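## Task

Clamp the meter's jaws fully shut around the black wire, with the wire entirely inside them, and hold them shut on it continuously for a few seconds. Then remove the meter from the wire and return it to its original place on the hook, in its original orientation, with the jaws shut completely around the hook. Closing the jaws on any other wire fails the task. The result must stay in place without the robot supporting it. Finish by releasing the meter and moving the hands away.

## Robot and tools

Robot. Two arms, left_arm and right_arm, face each other across a table. left_arm's base is on the +y side. The names are labels only and say nothing about image sides. Each arm ends in an identical right hand, not a mirrored pair, so every hand number and axis means the same thing on both arms.

World frame. The origin sits on the table surface halfway between the two arm bases. z = 0 is the table top and +z is up. Reported positions are in metres and orientations are quaternions in w, x, y, z order. At long reach a reported position can be slightly wrong.

Hand point and its axes. Each arm is steered by a point 0.05 m in front of the palm, where the index pad meets the thumb tip in a pinch. Its +z runs along the straightened fingers, which extend 0.06 to 0.07 m past it. Its +y points out of the palm. Its +x runs across the palm toward the little finger. A rigid bracket on the little-finger side of the wrist sticks out 0.03 m beyond the point along +y and 0.11 m across the palm, and it can strike things. With the thumb turned in front of the palm, the hand can wrap objects 0.035 to 0.08 m across.

The row. Every arm command is one row of 28 numbers, each from -1 to 1. The first 14 are for left_arm and the last 14 for right_arm, both laid out the same way: dx, dy, dz, rx, ry, rz, then little, ring, middle, index, thumb_bend, thumb_turn, force_limit, speed. Both halves must always be sent.
- dx, dy, dz, rx, ry, rz: an offset, not a pose. It is expressed in that hand point's own axes and measured from the hand point's pose at the start of the action, or for a move from the pose in the last result. Every row of an action refers to that same start, not to the previous row. 1.0 equals 0.6 m of translation or 180 degrees of rotation. rx, ry, rz together form one rotation vector. Each step the controller limits the commanded pose to 100 mm and 16 degrees from the measured pose, so big offsets may need several actions. If position and orientation cannot both be reached, position wins.
- little, ring, middle, index: finger targets as absolute positions. +1 is straight and -1 is fully curled. thumb_bend: +1 straight, -1 fully bent. thumb_turn: +1 beside the palm, -1 across in front of it. A pinch is roughly index -0.22, thumb_bend -0.75, thumb_turn -0.57.
- force_limit: the fingertip load at which a closing motor stops. It runs linearly from about 0 N at -1 to 10 N at +1, or 15 N for the two thumb motors. speed: from near zero at -1 to full at +1. At full speed a full finger travel takes 0.6 s. Close at -0.9 or slower for a soft grip.
There is no value meaning no change. To leave a hand as it is, repeat its last eight hand numbers. Before any have been sent, use its hand_measured followed by hand_force_limit and hand_speed.

Tools.
- execute_actions(actions): a list of actions. Each action is a table of up to 15 rows, one row per 1/30 s step. A short table holds its last row for the rest of the 15 steps, so each action lasts 0.5 s. An empty list just returns the current state and images.
- move(target, speed, stop_force, blocking): target is one 28-number row whose offsets count from the pose in the last result. Each hand point follows a straight path to its target, and the paths finish together in 0.5 to 10 s. speed is in m/s, 0.002 to 0.5, default 0.25; turning is capped at twice that in rad/s. The move does not avoid obstacles or the other arm. stop_force (9 to 40 N, shared by both arms) ends an arm's path once its wrist sensor feels that much extra push against the motion; the arm then steps back slightly and holds. Use it only for slow, non-turning approaches, and leave it out when pulling away from a contact. blocking=false returns after 0.5 s and cannot be combined with stop_force. Until a result shows the move has ended, use wait or stop.
- wait(seconds): 0 to 10; the arms keep their last command.
- stop(): brakes a running move.
- zoom_image(camera, region): enlarges [x0, y0, x1, y1] pixels, at most 504 by 504, from cam_left_wrist or cam_right_wrist.
- show_instructions(): shows the reference pages, including images of the clamp meter.
- finished_scene(scene): ends scene 1 or 2 and reports success. It cannot be undone.

Results. The state line gives each hand point's position, quaternion and velocities. Hand target lines show the pose the controller is currently heading for. hand_measured, hand_stopped_by (moving, target, force, stalled, fault) and hand_load_n each list six values in motor order. A load near zero means the grip is gone. Wrist force and Wrist torque are in the hand point's axes; they are noisy by a few newtons, carry an offset and saturate near 50 N. A move line reports the outcome: done, off_target, moving, held, contact or fault, plus limits such as paced or held. A pose unreachable line means the clearance check altered that arm's command. HELD in step readings marks steps that were held back. Camera images come from both wrist cameras and their calibrations are listed.

Cautions. A push of 150 N on any part of an arm, or a joint torque past its limit (130 N m for the big joints, 24.3 N m for the wrists), stops that arm for 10 s. Stiff arms fault easily, so do not aim beyond a hard contact; approach slowly. Do not let the two arms collide or press on each other. Do not knock anything off the table or drop the meter. Never let the jaws close on the wrong wire. Holding loads heats motors: a warning appears at 70 °C and the brakes lock at 85 °C. The simulation keeps running while you think. Shorter robot time and smooth motion are better.

Each tool is called after ">>>" as name([rows], argument=value, ...), one row to a line, values as JSON.

Reference images:

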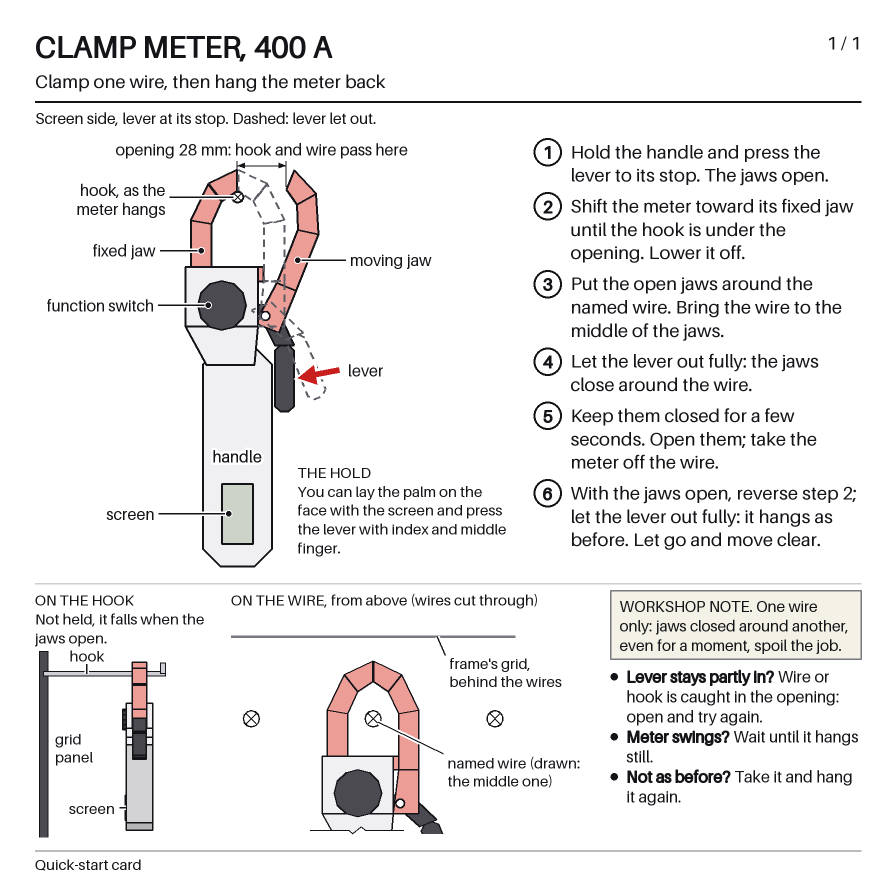

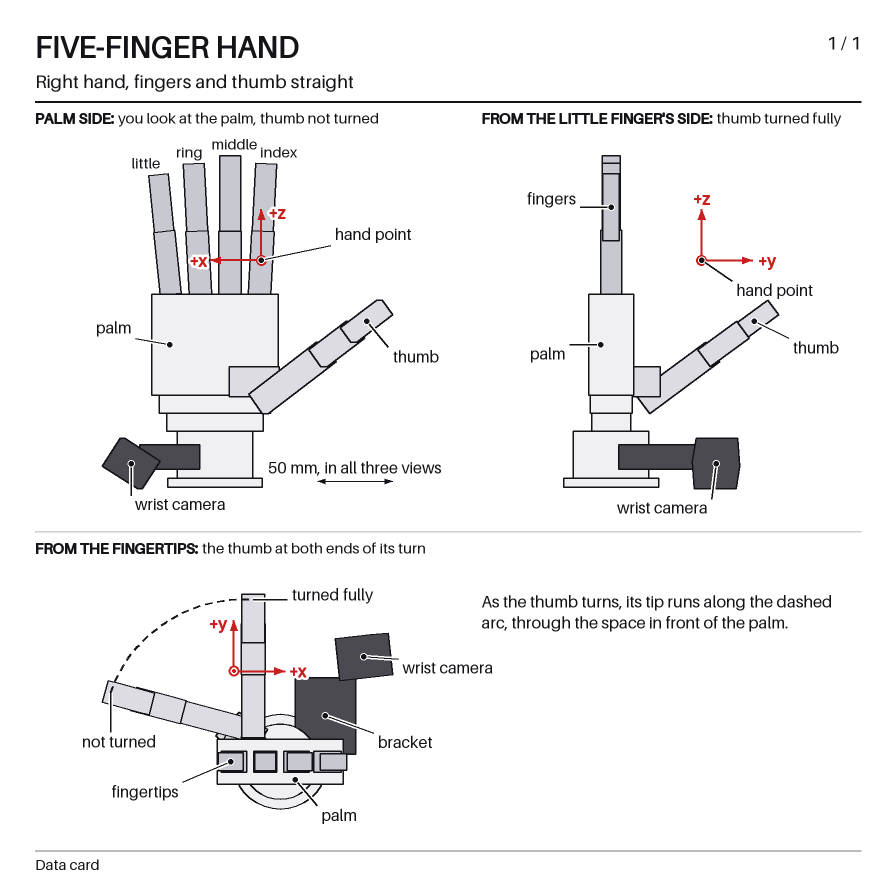

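## Session

I'll start by looking at the current state of the scene.

>>> execute_actions(actions=[])

Scene clock: 0.00 s.
left_arm: end_effector_position=(+0.3138, +0.4260, +0.4835) hand_measured=(+1.000, +1.000, +1.000, +1.000, +1.000, +1.000) hand_load_n=(+0.0, +0.0, +0.0, +0.0, +0.0, +0.0) hand_stopped_by=(target, target, target, target, target, target) hand_force_limit=0.00 hand_speed=-0.80 end_effector_quat_wxyz=(+0.015, +0.373, +0.928, -0.009) end_effector_velocity=(-0.000, -0.000, -0.001) end_effector_angular_velocity=(+0.002, +0.002, -0.000) | right_arm: end_effector_position=(+0.1103, -0.2632, +0.4687) hand_measured=(+1.000, +1.000, +1.000, +1.000, +1.000, +1.000) hand_load_n=(+0.0, +0.0, +0.0, +0.0, +0.0, +0.0) hand_stopped_by=(target, target, target, target, target, target) hand_force_limit=0.00 hand_speed=-0.80 end_effector_quat_wxyz=(-0.029, -0.367, +0.930, +0.007) end_effector_velocity=(+0.000, +0.000, -0.000) end_effector_angular_velocity=(-0.000, +0.001, -0.000)
Joint positions: left_arm=[ 0.547 -1.748  1.34   1.943  1.564 -1.914] | right_arm=[-1.188 -1.705  1.37   1.962  1.554 -1.892]
Joint velocities: left_arm=[-0.     0.001  0.001  0.     0.001  0.   ] | right_arm=[ 0.001  0.001 -0.    -0.    -0.     0.001]
Wrist force (N, on the end effector, along its own x y z axes, offset not removed): no reading
Wrist torque (N m, same axes, about the end effector's origin, offset not removed): no reading
Hand target (left_arm): +0.314, +0.426, +0.483; +0.015, +0.373, +0.928, -0.009
Hand target (right_arm): +0.110, -0.263, +0.469; -0.029, -0.367, +0.930, +0.007

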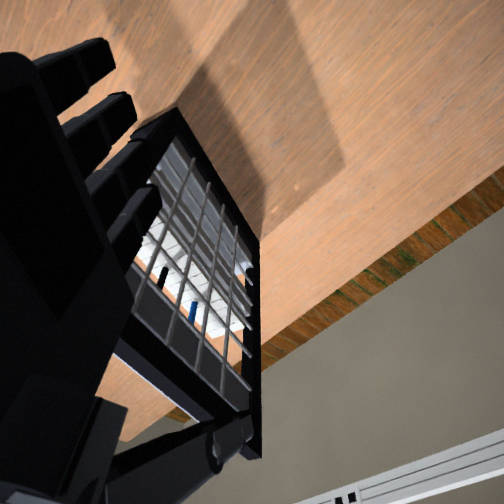

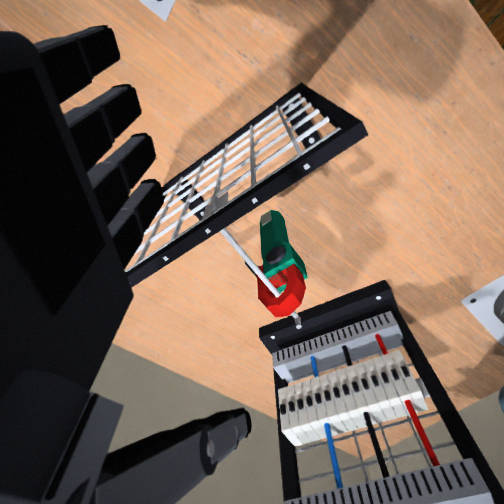

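>>> zoom_image(camera="cam_right_wrist", region=[180, 180, 360, 360])

>>> zoom_image(camera="cam_right_wrist", region=[250, 270, 504, 504])

>>> zoom_image(camera="cam_left_wrist", region=[90, 90, 300, 470])

Region (180, 180, 360, 360) of cam_right_wrist's 504x504 image, scaled by 2.800, with more detail than that image has.

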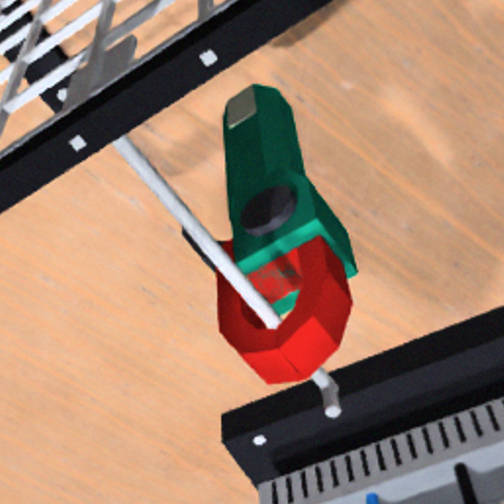

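Region (250, 270, 504, 504) of cam_right_wrist's 504x504 image, scaled by 1.984, with more detail than that image has; it fills the top 464 rows of this view, and the rest is white.

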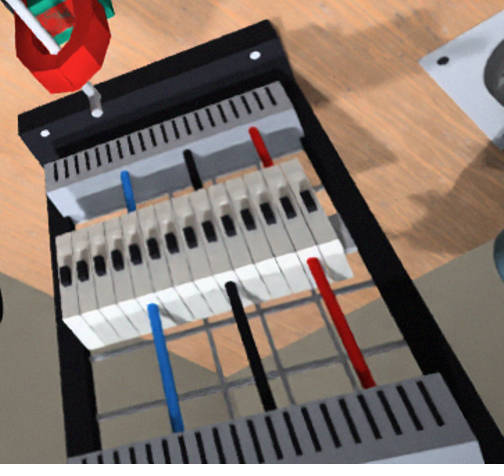

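Region (90, 90, 300, 470) of cam_left_wrist's 504x504 image, scaled by 1.326, with more detail than that image has; it fills the left 279 columns of this view, and the rest is white.

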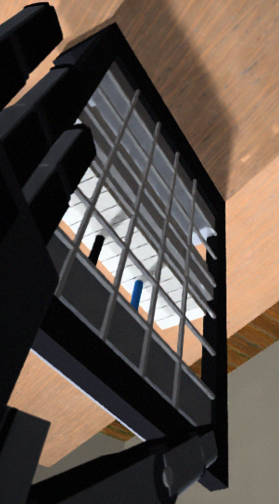

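>>> move(target=[-0.0493,-0.6613,-0.0555,0,0,0,1,1,1,1,1,1,0,-0.8, -0.25,0,0,0,0,0,1,1,1,1,1,1,0,-0.8], speed=0.25)

Scene clock: 12.93 s.
left_arm: end_effector_position=(+0.0592, +0.1206, +0.5211) hand_measured=(+1.000, +1.000, +1.000, +1.000, +1.000, +1.000) hand_load_n=(+0.0, +0.0, +0.0, +0.0, +0.0, +0.0) hand_stopped_by=(target, target, target, target, target, target) hand_force_limit=0.00 hand_speed=-0.80 end_effector_quat_wxyz=(+0.017, +0.373, +0.927, -0.009) end_effector_velocity=(-0.000, -0.002, +0.001) end_effector_angular_velocity=(+0.004, -0.001, +0.001) | right_arm: end_effector_position=(+0.2195, -0.1607, +0.4612) hand_measured=(+1.000, +1.000, +1.000, +1.000, +1.000, +1.000) hand_load_n=(+0.0, +0.0, +0.0, +0.0, +0.0, +0.0) hand_stopped_by=(target, target, target, target, target, target) hand_force_limit=0.00 hand_speed=-0.80 end_effector_quat_wxyz=(-0.029, -0.367, +0.930, +0.007) end_effector_velocity=(+0.000, -0.000, +0.000) end_effector_angular_velocity=(+0.000, -0.001, +0.001)
Joint positions: left_arm=[-0.372 -1.167  0.576  2.146  1.535 -2.832] | right_arm=[-1.059 -1.317  0.976  1.966  1.547 -1.763]
Joint velocities: left_arm=[ 0.002  0.014 -0.022  0.012  0.001  0.002] | right_arm=[-0.     0.    -0.002  0.001  0.    -0.001]
Wrist force (N, on the end effector, along its own x y z axes, offset not removed): left_arm=[1.2 -0.4 -4.1] | right_arm=[0.9 1.7 -1.7]
Wrist torque (N m, same axes, about the end effector's origin, offset not removed): left_arm=[0.17 0.07 -0.01] | right_arm=[0.40 -0.11 0.04]
Hand target (left_arm): +0.059, +0.120, +0.521; +0.017, +0.373, +0.927, -0.009
Hand target (right_arm): +0.220, -0.161, +0.461; -0.029, -0.367, +0.930, +0.007
Off the commanded pose (left_arm): 0.001 m, 0 deg.
Off the commanded pose (right_arm): 0.000 m, 0 deg.
move: done
camera_calibration (this result's frames):
cam_left_wrist: T_world_to_cam=[[0.764663, 0.644423, 0.00304822, -0.127206], [0.509915, -0.607936, 0.608606, -0.277489], [0.394053, -0.463824, -0.793467, 0.57281], [0, 0, 0, 1]] pos_world=[0.0130471, 0.178962, 0.623775]
cam_right_wrist: T_world_to_cam=[[-0.623041, 0.781376, 0.0356462, 0.243255], [0.672455, 0.5118, 0.534663, -0.318874], [0.399529, 0.357088, -0.844313, 0.489707], [0, 0, 0, 1]] pos_world=[0.170333, -0.201742, 0.575285]

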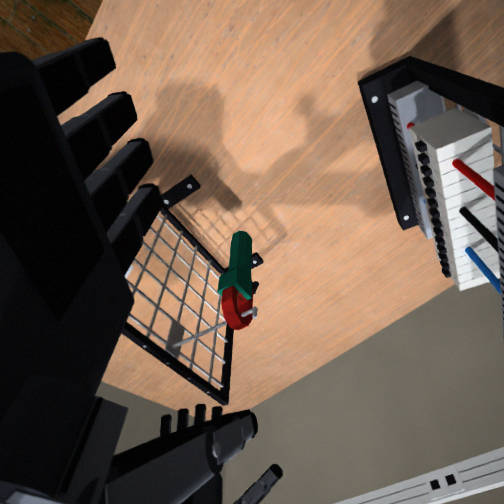

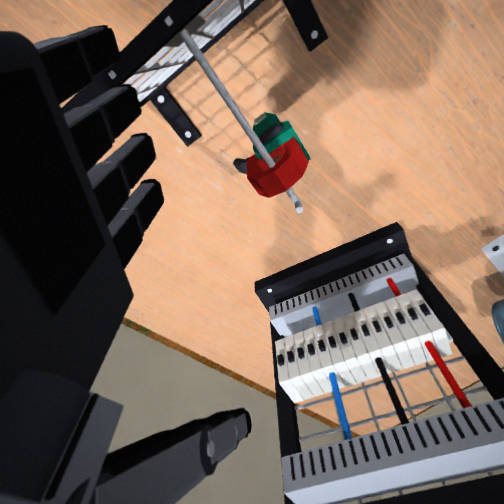

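>>> zoom_image(camera="cam_left_wrist", region=[150, 210, 310, 370])

>>> zoom_image(camera="cam_right_wrist", region=[210, 90, 350, 230])

>>> zoom_image(camera="cam_left_wrist", region=[340, 40, 504, 310])

>>> zoom_image(camera="cam_right_wrist", region=[250, 220, 504, 504])

Region (150, 210, 310, 370) of cam_left_wrist's 504x504 image, scaled by 3.150, with more detail than that image has.

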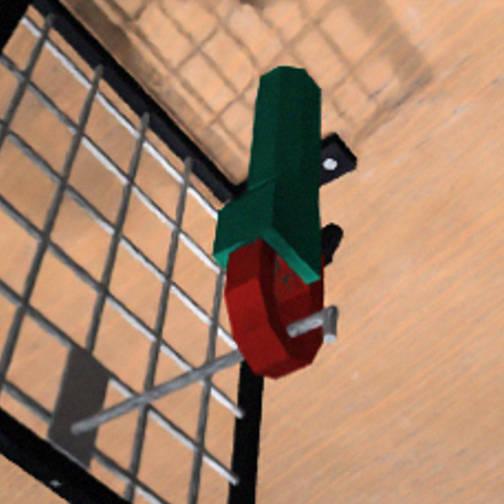

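Region (210, 90, 350, 230) of cam_right_wrist's 504x504 image, scaled by 3.600, with more detail than that image has.

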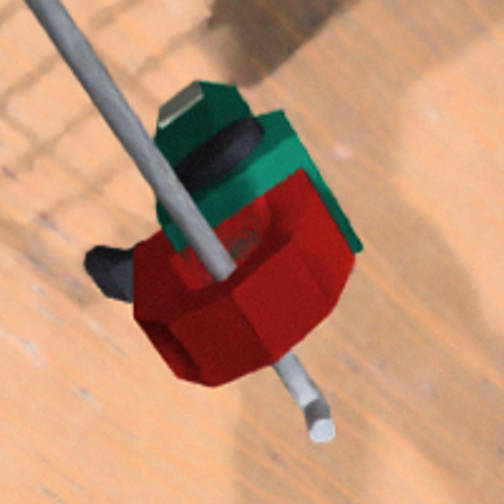

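Region (340, 40, 504, 310) of cam_left_wrist's 504x504 image, scaled by 1.867, with more detail than that image has; it fills the left 306 columns of this view, and the rest is white.

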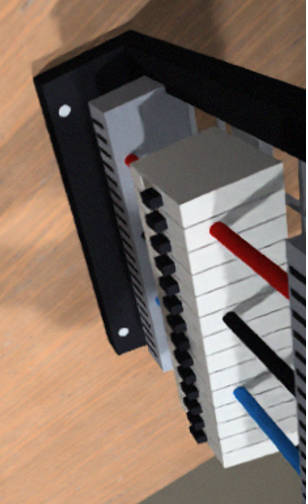

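Region (250, 220, 504, 504) of cam_right_wrist's 504x504 image, scaled by 1.775, with more detail than that image has; it fills the left 451 columns of this view, and the rest is white.

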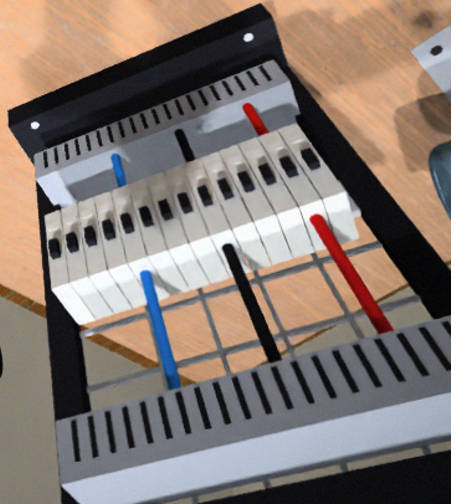

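>>> move(target=[-0.2550,-0.0292,0.1785,0.0925,-0.4816,0.0910,1,1,1,1,1,-1,0,0, -0.0510,-0.1122,-0.0097,0,0,-0.1389,1,1,1,1,1,1,0,-0.8], speed=0.35)

Scene clock: 27.37 s.
left_arm: end_effector_position=(+0.1596, -0.0012, +0.4194) hand_measured=(+1.000, +1.000, +1.000, +1.000, +1.000, -1.000) hand_load_n=(+0.0, +0.0, +0.0, +0.0, +0.0, +0.0) hand_stopped_by=(target, target, target, target, target, target) hand_force_limit=0.00 hand_speed=0.00 end_effector_quat_wxyz=(+0.596, +0.379, +0.597, -0.380) end_effector_velocity=(-0.000, -0.001, -0.001) end_effector_angular_velocity=(-0.010, -0.007, -0.006) | right_arm: end_effector_position=(+0.2881, -0.1889, +0.4632) hand_measured=(+1.000, +1.000, +1.000, +1.000, +1.000, +1.000) hand_load_n=(+0.0, +0.0, +0.0, +0.0, +0.0, +0.0) hand_stopped_by=(target, target, target, target, target, target) hand_force_limit=0.00 hand_speed=-0.80 end_effector_quat_wxyz=(-0.027, -0.560, +0.828, +0.013) end_effector_velocity=(+0.001, -0.000, -0.000) end_effector_angular_velocity=(+0.001, -0.000, +0.000)
Joint positions: left_arm=[-0.48  -1.785  2.014 -0.227  0.57  -1.575] | right_arm=[-1.2   -1.15   0.744  2.033  1.555 -2.34 ]
Joint velocities: left_arm=[ 0.004 -0.003  0.012 -0.031  0.009  0.021] | right_arm=[-0.001  0.    -0.    -0.001 -0.    -0.001]
Wrist force (N, on the end effector, along its own x y z axes, offset not removed): left_arm=[0.6 -3.8 -3.4] | right_arm=[2.8 -2.1 -3.1]
Wrist torque (N m, same axes, about the end effector's origin, offset not removed): left_arm=[-0.25 0.07 0.02] | right_arm=[-0.11 0.01 -0.07]
Hand target (left_arm): +0.160, -0.001, +0.419; +0.596, +0.379, +0.597, -0.381
Hand target (right_arm): +0.288, -0.189, +0.463; -0.027, -0.560, +0.828, +0.013
Off the commanded pose (left_arm): 0.001 m, 0 deg.
Off the commanded pose (right_arm): 0.000 m, 0 deg.
move: done
camera_calibration (this result's frames):
cam_left_wrist: T_world_to_cam=[[0.899959, 0.423706, 0.102702, -0.18883], [-0.321399, 0.485607, 0.81295, -0.292546], [0.294579, -0.76463, 0.573205, -0.161577], [0, 0, 0, 1]] pos_world=[0.123512, 0.0985245, 0.349835]
cam_right_wrist: T_world_to_cam=[[-0.894157, 0.444426, 0.0544886, 0.313734], [0.398666, 0.734813, 0.548739, -0.237099], [0.203835, 0.512381, -0.834216, 0.55509], [0, 0, 0, 1]] pos_world=[0.261904, -0.249626, 0.576075]

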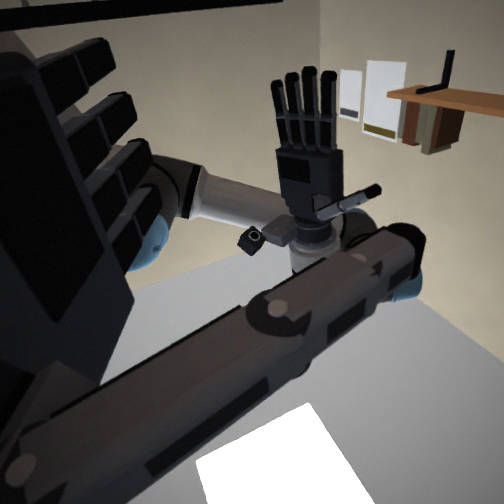

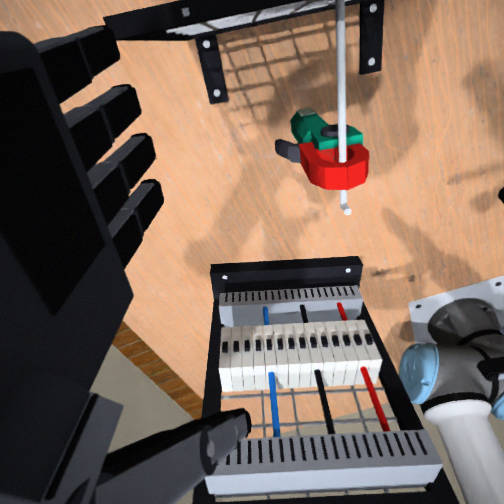

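>>> zoom_image(camera="cam_right_wrist", region=[190, 250, 450, 504])

>>> zoom_image(camera="cam_right_wrist", region=[260, 90, 400, 230])

Region (190, 250, 450, 504) of cam_right_wrist's 504x504 image, scaled by 1.938, with more detail than that image has; it fills the top 492 rows of this view, and the rest is white.

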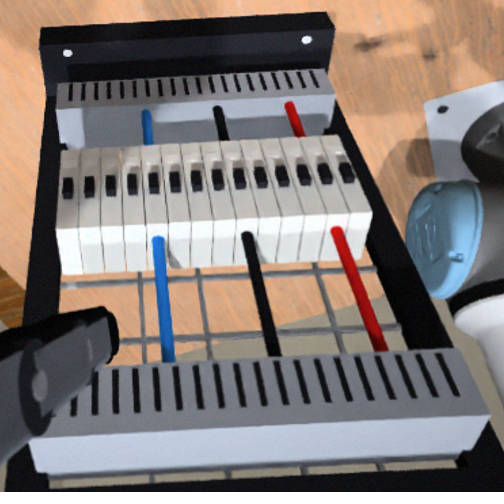

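Region (260, 90, 400, 230) of cam_right_wrist's 504x504 image, scaled by 3.600, with more detail than that image has.

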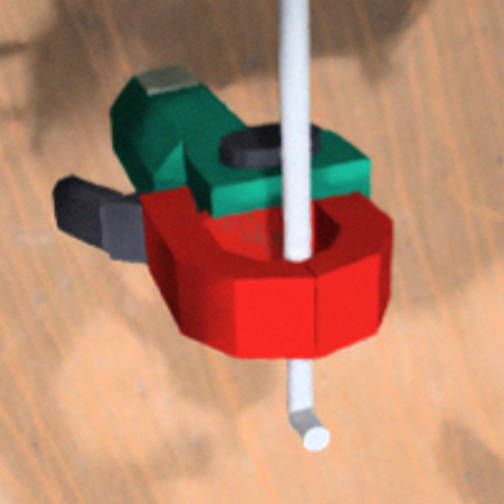

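>>> move(target=[0.3440,-0.1092,0.0700,-0.2689,0,0,1,1,1,1,1,-1,0,0, 0,0,0,0,0,0,1,1,1,1,1,1,0,-0.8], speed=0.25)

Scene clock: 31.77 s.
left_arm: end_effector_position=(+0.1171, -0.0668, +0.2140) hand_measured=(+1.000, +1.000, +1.000, +1.000, +1.000, -1.000) hand_load_n=(+0.0, +0.0, +0.0, +0.0, +0.0, +0.0) hand_stopped_by=(target, target, target, target, target, target) hand_force_limit=0.00 hand_speed=0.00 end_effector_quat_wxyz=(+0.699, +0.102, +0.700, -0.103) end_effector_velocity=(-0.001, -0.001, -0.002) end_effector_angular_velocity=(-0.001, -0.005, +0.010) | right_arm: end_effector_position=(+0.2881, -0.1889, +0.4632) hand_measured=(+1.000, +1.000, +1.000, +1.000, +1.000, +1.000) hand_load_n=(+0.0, +0.0, +0.0, +0.0, +0.0, +0.0) hand_stopped_by=(target, target, target, target, target, target) hand_force_limit=0.00 hand_speed=-0.80 end_effector_quat_wxyz=(-0.027, -0.560, +0.828, +0.013) end_effector_velocity=(+0.000, -0.000, +0.000) end_effector_angular_velocity=(+0.000, +0.000, +0.000)
Joint positions: left_arm=[-0.449 -0.922  1.51  -0.597 -0.243 -1.563] | right_arm=[-1.2   -1.15   0.744  2.033  1.555 -2.34 ]
Joint velocities: left_arm=[ 0.003  0.017 -0.019  0.024 -0.007 -0.02 ] | right_arm=[-0.     0.    -0.     0.    -0.    -0.001]
Wrist force (N, on the end effector, along its own x y z axes, offset not removed): left_arm=[-4.3 -2.6 -1.5] | right_arm=[1.4 -0.6 -1.0]
Wrist torque (N m, same axes, about the end effector's origin, offset not removed): left_arm=[-0.67 0.84 -0.34] | right_arm=[-0.24 -0.11 0.16]
Hand target (left_arm): +0.117, -0.067, +0.214; +0.699, +0.102, +0.700, -0.102
Hand target (right_arm): +0.288, -0.189, +0.463; -0.027, -0.560, +0.828, +0.013
Off the commanded pose (left_arm): 0.001 m, 0 deg.
Off the commanded pose (right_arm): 0.000 m, 0 deg.
move: done
camera_calibration (this result's frames):
cam_left_wrist: T_world_to_cam=[[0.281873, 0.953812, 0.103878, 0.00581658], [-0.575782, 0.0815572, 0.813525, -0.104709], [0.767478, -0.289121, 0.572177, -0.104911], [0, 0, 0, 1]] pos_world=[0.0185879, -0.0273402, 0.144607]
cam_right_wrist: T_world_to_cam=[[-0.894164, 0.444411, 0.0544904, 0.313735], [0.398655, 0.73482, 0.548738, -0.237094], [0.203824, 0.512385, -0.834217, 0.555094], [0, 0, 0, 1]] pos_world=[0.261908, -0.249627, 0.576076]

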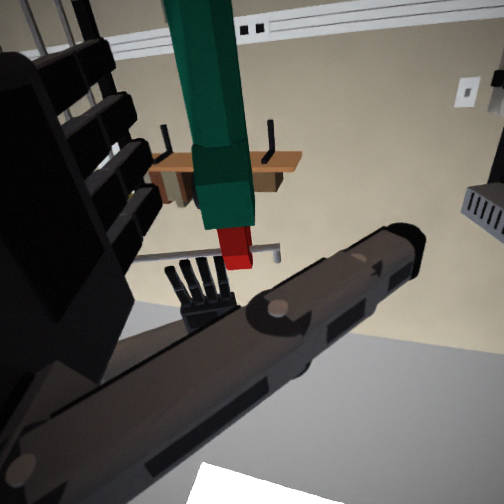

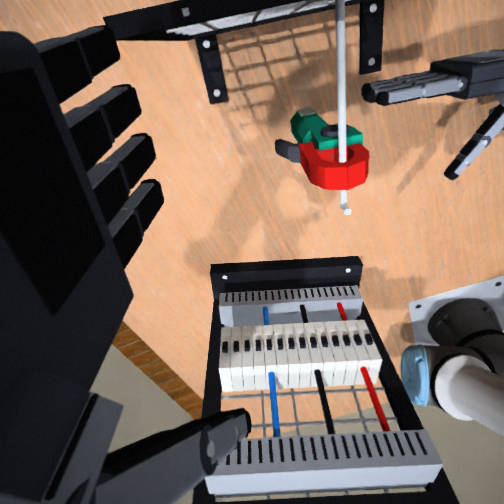

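>>> zoom_image(camera="cam_left_wrist", region=[130, 110, 310, 290])

>>> zoom_image(camera="cam_left_wrist", region=[110, 0, 290, 180])

>>> zoom_image(camera="cam_right_wrist", region=[260, 20, 504, 230])

Region (130, 110, 310, 290) of cam_left_wrist's 504x504 image, scaled by 2.800, with more detail than that image has.

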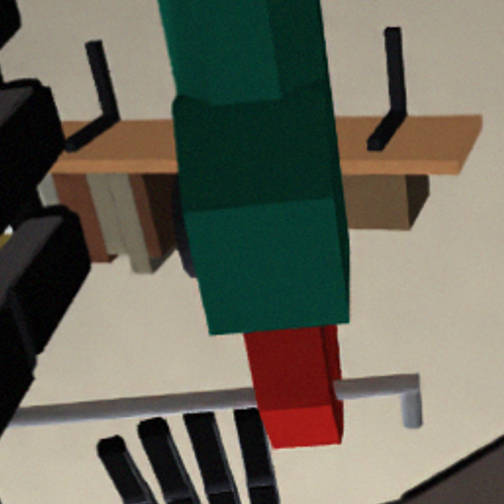

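Region (110, 0, 290, 180) of cam_left_wrist's 504x504 image, scaled by 2.800, with more detail than that image has.

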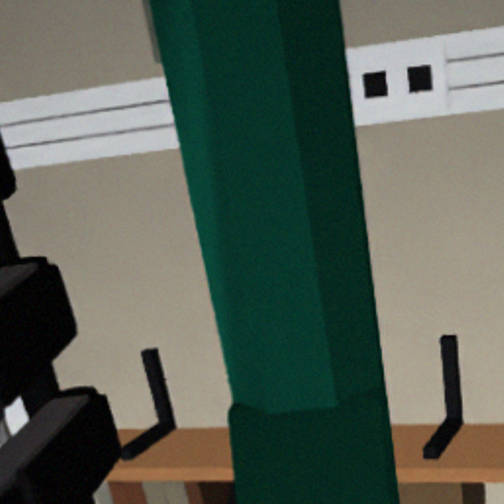

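Region (260, 20, 504, 230) of cam_right_wrist's 504x504 image, scaled by 2.066, with more detail than that image has; it fills the top 434 rows of this view, and the rest is white.

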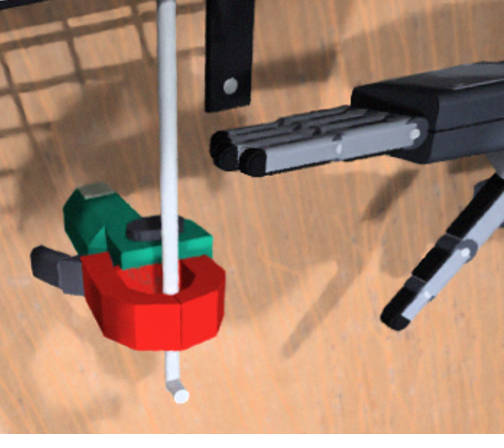

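>>> move(target=[0.0067,-0.0067,0.2600,0,0,0,1,1,1,1,1,-1,0,0, 0,0,0,0,0,0,1,1,1,1,1,1,0,-0.8], speed=0.12)

Scene clock: 35.53 s.
left_arm: end_effector_position=(+0.2650, -0.1155, +0.2092) hand_measured=(+1.000, +1.000, +1.000, +1.000, +1.000, -1.000) hand_load_n=(+0.0, +0.0, +0.0, +0.0, +0.0, +0.0) hand_stopped_by=(target, target, target, target, target, target) hand_force_limit=0.00 hand_speed=0.00 end_effector_quat_wxyz=(+0.700, +0.102, +0.699, -0.103) end_effector_velocity=(+0.002, -0.001, +0.000) end_effector_angular_velocity=(-0.001, +0.001, +0.001) | right_arm: end_effector_position=(+0.2881, -0.1889, +0.4632) hand_measured=(+1.000, +1.000, +1.000, +1.000, +1.000, +1.000) hand_load_n=(+0.0, +0.0, +0.0, +0.0, +0.0, +0.0) hand_stopped_by=(target, target, target, target, target, target) hand_force_limit=0.00 hand_speed=-0.80 end_effector_quat_wxyz=(-0.027, -0.560, +0.828, +0.013) end_effector_velocity=(-0.000, +0.000, +0.000) end_effector_angular_velocity=(+0.001, -0.000, -0.001)
Joint positions: left_arm=[-0.188 -0.878  1.447 -0.608  0.018 -1.533] | right_arm=[-1.2   -1.15   0.744  2.033  1.555 -2.34 ]
Joint velocities: left_arm=[ 0.003  0.009 -0.02   0.051  0.003 -0.042] | right_arm=[ 0.    -0.     0.    -0.001 -0.001  0.001]
Wrist force (N, on the end effector, along its own x y z axes, offset not removed): left_arm=[1.1 -2.6 -4.8] | right_arm=[1.8 0.5 -0.1]
Wrist torque (N m, same axes, about the end effector's origin, offset not removed): left_arm=[-0.26 -0.09 -0.07] | right_arm=[-0.02 -0.26 0.07]
Hand target (left_arm): +0.265, -0.116, +0.209; +0.700, +0.102, +0.699, -0.103
Hand target (right_arm): +0.288, -0.189, +0.463; -0.027, -0.560, +0.828, +0.013
Off the commanded pose (left_arm): 0.001 m, 0 deg.
Off the commanded pose (right_arm): 0.000 m, 0 deg.
move: done
camera_calibration (this result's frames):
cam_left_wrist: T_world_to_cam=[[0.281459, 0.95392, 0.104008, 0.0111211], [-0.578111, 0.0820603, 0.811821, -0.0106635], [0.765877, -0.288622, 0.574569, -0.229783], [0, 0, 0, 1]] pos_world=[0.166691, -0.0760541, 0.139526]
cam_right_wrist: T_world_to_cam=[[-0.894164, 0.444411, 0.0544905, 0.313735], [0.398655, 0.73482, 0.548738, -0.237094], [0.203824, 0.512385, -0.834217, 0.555094], [0, 0, 0, 1]] pos_world=[0.261908, -0.249627, 0.576076]

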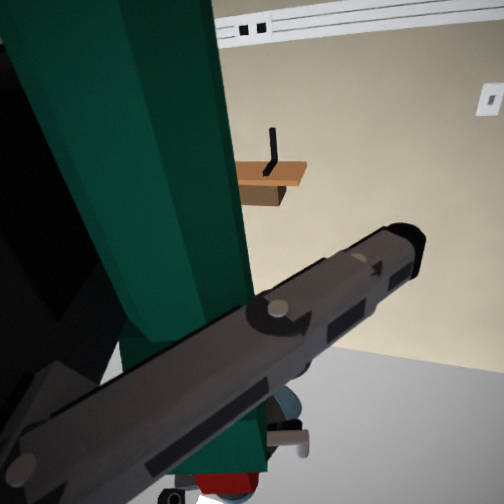

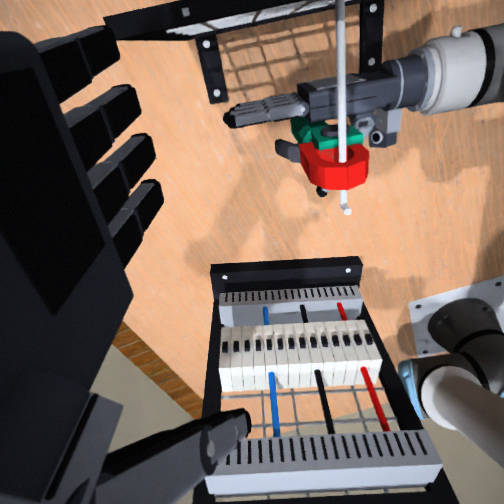

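>>> zoom_image(camera="cam_right_wrist", region=[210, 50, 420, 230])

Region (210, 50, 420, 230) of cam_right_wrist's 504x504 image, scaled by 2.400, with more detail than that image has; it fills the top 432 rows of this view, and the rest is white.

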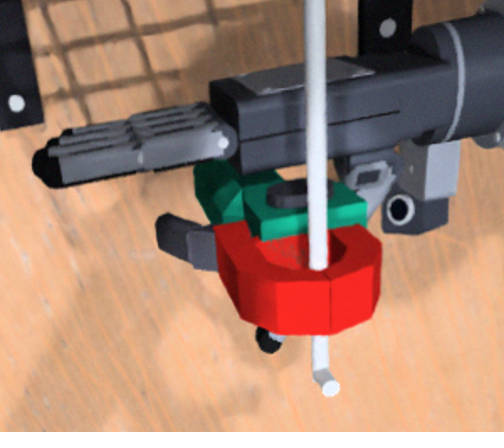

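>>> move(target=[-0.001,0.0217,0.0233,0,0,0,1,1,1,1,1,-1,0,0, 0,0,0,0,0,0,1,1,1,1,1,1,0,-0.8], speed=0.03)

>>> zoom_image(camera="cam_right_wrist", region=[210, 50, 420, 230])

Scene clock: 36.83 s.
left_arm: end_effector_position=(+0.2819, -0.1071, +0.2098) hand_measured=(+1.000, +1.000, +1.000, +1.000, +1.000, -1.000) hand_load_n=(+0.0, +0.0, +0.0, +0.0, +0.0, +0.0) hand_stopped_by=(target, target, target, target, target, target) hand_force_limit=0.00 hand_speed=0.00 end_effector_quat_wxyz=(+0.700, +0.102, +0.699, -0.103) end_effector_velocity=(+0.002, +0.001, +0.000) end_effector_angular_velocity=(-0.000, +0.000, -0.001) | right_arm: end_effector_position=(+0.2881, -0.1889, +0.4632) hand_measured=(+1.000, +1.000, +1.000, +1.000, +1.000, +1.000) hand_load_n=(+0.0, +0.0, +0.0, +0.0, +0.0, +0.0) hand_stopped_by=(target, target, target, target, target, target) hand_force_limit=0.00 hand_speed=-0.80 end_effector_quat_wxyz=(-0.027, -0.560, +0.828, +0.013) end_effector_velocity=(+0.001, -0.000, -0.000) end_effector_angular_velocity=(-0.001, +0.001, -0.001)
Joint positions: left_arm=[-0.164 -0.893  1.473 -0.598  0.042 -1.554] | right_arm=[-1.2   -1.15   0.744  2.033  1.555 -2.34 ]
Joint velocities: left_arm=[ 0.003 -0.002  0.003  0.004  0.004 -0.004] | right_arm=[-0.001  0.001 -0.     0.001  0.001  0.   ]
Wrist force (N, on the end effector, along its own x y z axes, offset not removed): left_arm=[-2.8 1.5 -3.1] | right_arm=[3.6 0.3 0.7]
Wrist torque (N m, same axes, about the end effector's origin, offset not removed): left_arm=[0.29 0.77 -0.27] | right_arm=[-0.15 -0.41 0.12]
Hand target (left_arm): +0.282, -0.107, +0.210; +0.700, +0.102, +0.699, -0.103
Hand target (right_arm): +0.288, -0.189, +0.463; -0.027, -0.560, +0.828, +0.013
Off the commanded pose (left_arm): 0.000 m, 0 deg.
Off the commanded pose (right_arm): 0.000 m, 0 deg.
move: done
camera_calibration (this result's frames):
cam_left_wrist: T_world_to_cam=[[0.281439, 0.953926, 0.10401, -0.00164966], [-0.57815, 0.0820606, 0.811794, -0.00201585], [0.765856, -0.288603, 0.574607, -0.240644], [0, 0, 0, 1]] pos_world=[0.183597, -0.0677116, 0.140084]
cam_right_wrist: T_world_to_cam=[[-0.894164, 0.444411, 0.0544904, 0.313735], [0.398655, 0.73482, 0.548738, -0.237094], [0.203824, 0.512385, -0.834217, 0.555094], [0, 0, 0, 1]] pos_world=[0.261908, -0.249627, 0.576076]

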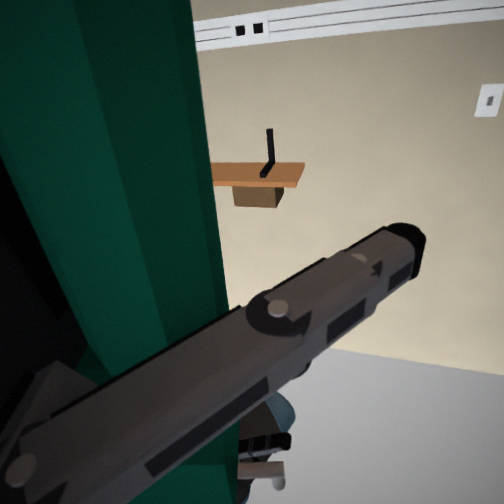

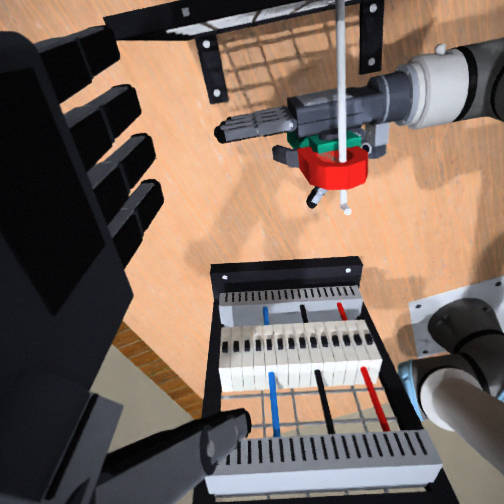

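Region (210, 50, 420, 230) of cam_right_wrist's 504x504 image, scaled by 2.400, with more detail than that image has; it fills the top 432 rows of this view, and the rest is white.

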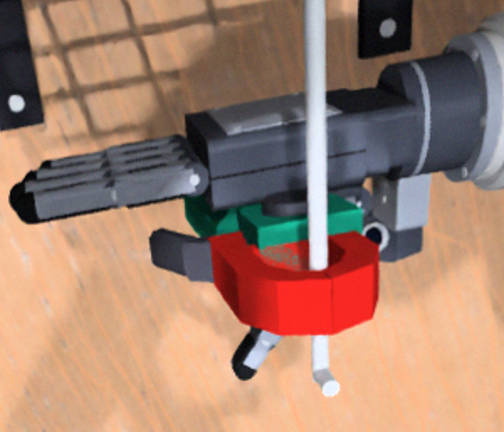

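>>> move(target=[0,-0.0100,-0.0050,0,0,0,1,1,1,1,1,-1,0,0, 0,0,0,0,0,0,1,1,1,1,1,1,0,-0.8], speed=0.02)

>>> zoom_image(camera="cam_right_wrist", region=[210, 50, 420, 230])

Scene clock: 37.83 s.
left_arm: end_effector_position=(+0.2775, -0.1118, +0.2098) hand_measured=(+1.000, +1.000, +1.000, +1.000, +1.000, -1.000) hand_load_n=(+0.0, +0.0, +0.0, +0.0, +0.0, +0.0) hand_stopped_by=(target, target, target, target, target, target) hand_force_limit=0.00 hand_speed=0.00 end_effector_quat_wxyz=(+0.700, +0.102, +0.699, -0.103) end_effector_velocity=(-0.002, -0.001, +0.000) end_effector_angular_velocity=(+0.000, -0.000, +0.000) | right_arm: end_effector_position=(+0.2881, -0.1889, +0.4632) hand_measured=(+1.000, +1.000, +1.000, +1.000, +1.000, +1.000) hand_load_n=(+0.0, +0.0, +0.0, +0.0, +0.0, +0.0) hand_stopped_by=(target, target, target, target, target, target) hand_force_limit=0.00 hand_speed=-0.80 end_effector_quat_wxyz=(-0.027, -0.560, +0.828, +0.013) end_effector_velocity=(+0.001, -0.000, -0.000) end_effector_angular_velocity=(-0.001, +0.001, -0.001)
Joint positions: left_arm=[-0.169 -0.884  1.457 -0.596  0.037 -1.548] | right_arm=[-1.2   -1.15   0.744  2.033  1.555 -2.34 ]
Joint velocities: left_arm=[-0.002  0.003 -0.006  0.003 -0.002 -0.   ] | right_arm=[-0.001  0.001 -0.     0.     0.001  0.   ]
Wrist force (N, on the end effector, along its own x y z axes, offset not removed): left_arm=[-1.2 -4.4 -0.4] | right_arm=[-1.4 -0.3 0.3]
Wrist torque (N m, same axes, about the end effector's origin, offset not removed): left_arm=[-0.73 0.17 -0.34] | right_arm=[-0.09 0.20 -0.14]
Hand target (left_arm): +0.277, -0.112, +0.210; +0.700, +0.102, +0.699, -0.103
Hand target (right_arm): +0.288, -0.189, +0.463; -0.027, -0.560, +0.828, +0.013
Off the commanded pose (left_arm): 0.000 m, 0 deg.
Off the commanded pose (right_arm): 0.000 m, 0 deg.
move: done
camera_calibration (this result's frames):
cam_left_wrist: T_world_to_cam=[[0.28142, 0.953931, 0.104007, 0.00410072], [-0.578229, 0.0820807, 0.811735, -0.00416402], [0.765803, -0.288578, 0.57469, -0.238619], [0, 0, 0, 1]] pos_world=[0.179174, -0.0724304, 0.140086]
cam_right_wrist: T_world_to_cam=[[-0.894164, 0.444411, 0.0544904, 0.313735], [0.398655, 0.73482, 0.548738, -0.237094], [0.203824, 0.512385, -0.834216, 0.555094], [0, 0, 0, 1]] pos_world=[0.261908, -0.249627, 0.576076]

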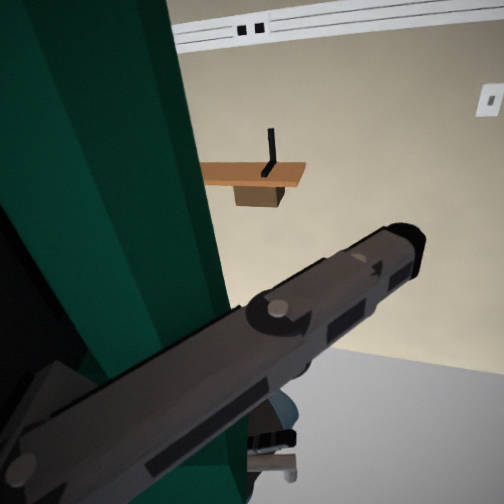

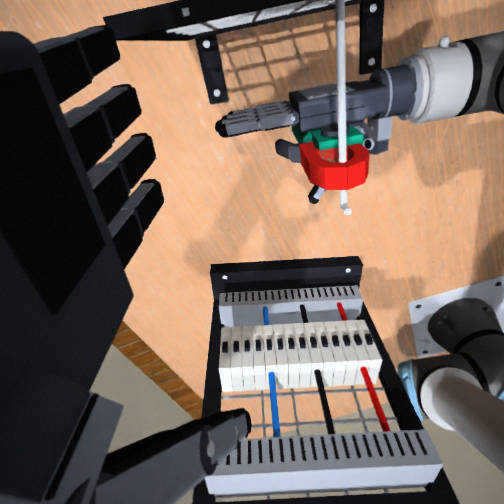

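Region (210, 50, 420, 230) of cam_right_wrist's 504x504 image, scaled by 2.400, with more detail than that image has; it fills the top 432 rows of this view, and the rest is white.

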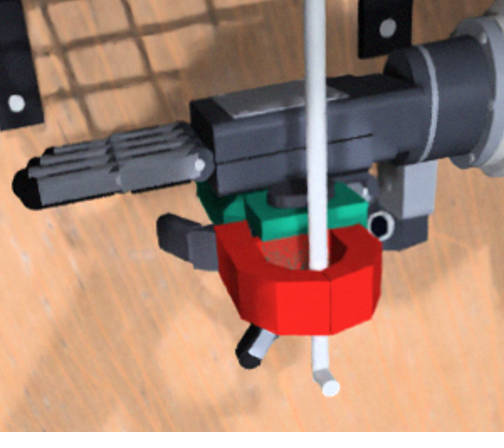

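>>> execute_actions([
  [[0,0,0,0,0,0,0.0,0.0,1,1,1,-1,0.0,-0.2, 0,0,0,0,0,0,1,1,1,1,1,1,0,-0.8]],
  [[0,0,0,0,0,0,0.0,0.0,1,1,1,-1,0.0,-0.2, 0,0,0,0,0,0,1,1,1,1,1,1,0,-0.8]],
])

>>> zoom_image(camera="cam_right_wrist", region=[210, 50, 420, 230])

Scene clock: 39.23 s.
left_arm: end_effector_position=(+0.2774, -0.1118, +0.2098) hand_measured=(+0.000, +0.000, +1.000, +1.000, +1.000, -1.000) hand_load_n=(+0.0, +0.0, +0.0, +0.0, +0.0, +0.0) hand_stopped_by=(target, target, target, target, target, target) hand_force_limit=0.00 hand_speed=-0.20 end_effector_quat_wxyz=(+0.700, +0.102, +0.699, -0.103) end_effector_velocity=(+0.000, +0.000, -0.000) end_effector_angular_velocity=(-0.000, +0.000, +0.001) | right_arm: end_effector_position=(+0.2881, -0.1889, +0.4632) hand_measured=(+1.000, +1.000, +1.000, +1.000, +1.000, +1.000) hand_load_n=(+0.0, +0.0, +0.0, +0.0, +0.0, +0.0) hand_stopped_by=(target, target, target, target, target, target) hand_force_limit=0.00 hand_speed=-0.80 end_effector_quat_wxyz=(-0.027, -0.560, +0.828, +0.013) end_effector_velocity=(+0.001, -0.000, -0.001) end_effector_angular_velocity=(-0.001, +0.001, -0.001)
Joint positions: left_arm=[-0.169 -0.884  1.457 -0.596  0.037 -1.548] | right_arm=[-1.2   -1.15   0.744  2.033  1.555 -2.34 ]
Joint velocities: left_arm=[ 0.     0.    -0.001  0.    -0.001 -0.   ] | right_arm=[-0.001  0.001  0.    -0.     0.     0.   ]
Wrist force (N, on the end effector, along its own x y z axes, offset not removed): left_arm=[-2.9 -1.5 0.5] | right_arm=[2.7 -4.1 0.1]
Wrist torque (N m, same axes, about the end effector's origin, offset not removed): left_arm=[-0.20 0.41 -0.31] | right_arm=[-0.75 -0.35 -0.01]
Hand target (left_arm): +0.277, -0.112, +0.210; +0.700, +0.102, +0.699, -0.103
Hand target (right_arm): +0.288, -0.189, +0.463; -0.027, -0.560, +0.828, +0.013
Off the commanded pose (left_arm): 0.000 m, 0 deg.
Off the commanded pose (right_arm): 0.000 m, 0 deg.
Step readings (end_effector_position; steps 1 to 15: 1st action; 16 to 30: 2nd action):
0: left_arm (+0.2773, -0.1120, +0.2098) | right_arm (+0.2881, -0.1889, +0.4632)
1: left_arm (+0.2773, -0.1120, +0.2098) | right_arm (+0.2881, -0.1889, +0.4632)
2: left_arm (+0.2773, -0.1120, +0.2098) | right_arm (+0.2881, -0.1889, +0.4632)
4: left_arm (+0.2773, -0.1120, +0.2098) | right_arm (+0.2881, -0.1889, +0.4632)
8: left_arm (+0.2773, -0.1119, +0.2097) | right_arm (+0.2881, -0.1889, +0.4632)
15: left_arm (+0.2774, -0.1118, +0.2098) | right_arm (+0.2881, -0.1889, +0.4632)
16: left_arm (+0.2774, -0.1118, +0.2098) | right_arm (+0.2881, -0.1889, +0.4632)
17: left_arm (+0.2774, -0.1118, +0.2098) | right_arm (+0.2881, -0.1889, +0.4632)
19: left_arm (+0.2774, -0.1118, +0.2098) | right_arm (+0.2881, -0.1889, +0.4632)
23: left_arm (+0.2774, -0.1118, +0.2098) | right_arm (+0.2881, -0.1889, +0.4632)
30: end_effector_position above
camera_calibration (this result's frames):
cam_left_wrist: T_world_to_cam=[[0.281451, 0.953912, 0.104098, 0.00411209], [-0.578234, 0.0820252, 0.811737, -0.00422111], [0.765787, -0.288657, 0.574671, -0.238516], [0, 0, 0, 1]] pos_world=[0.179054, -0.0724258, 0.140067]
cam_right_wrist: T_world_to_cam=[[-0.894164, 0.444411, 0.0544905, 0.313735], [0.398655, 0.73482, 0.548738, -0.237094], [0.203824, 0.512385, -0.834217, 0.555094], [0, 0, 0, 1]] pos_world=[0.261908, -0.249627, 0.576076]

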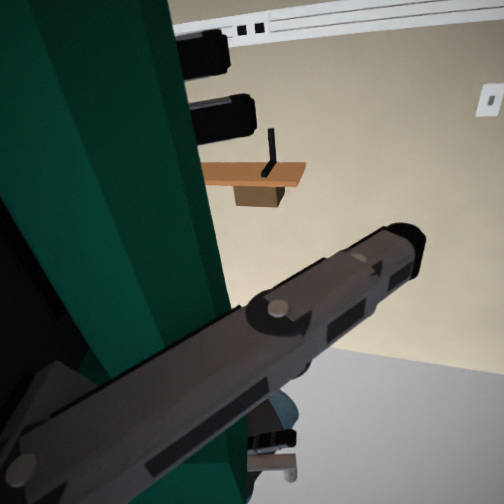

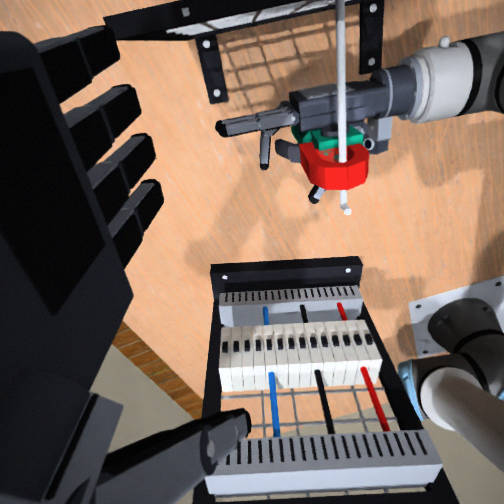

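Region (210, 50, 420, 230) of cam_right_wrist's 504x504 image, scaled by 2.400, with more detail than that image has; it fills the top 432 rows of this view, and the rest is white.

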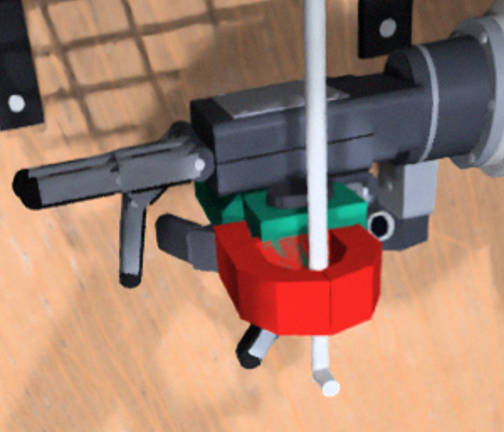

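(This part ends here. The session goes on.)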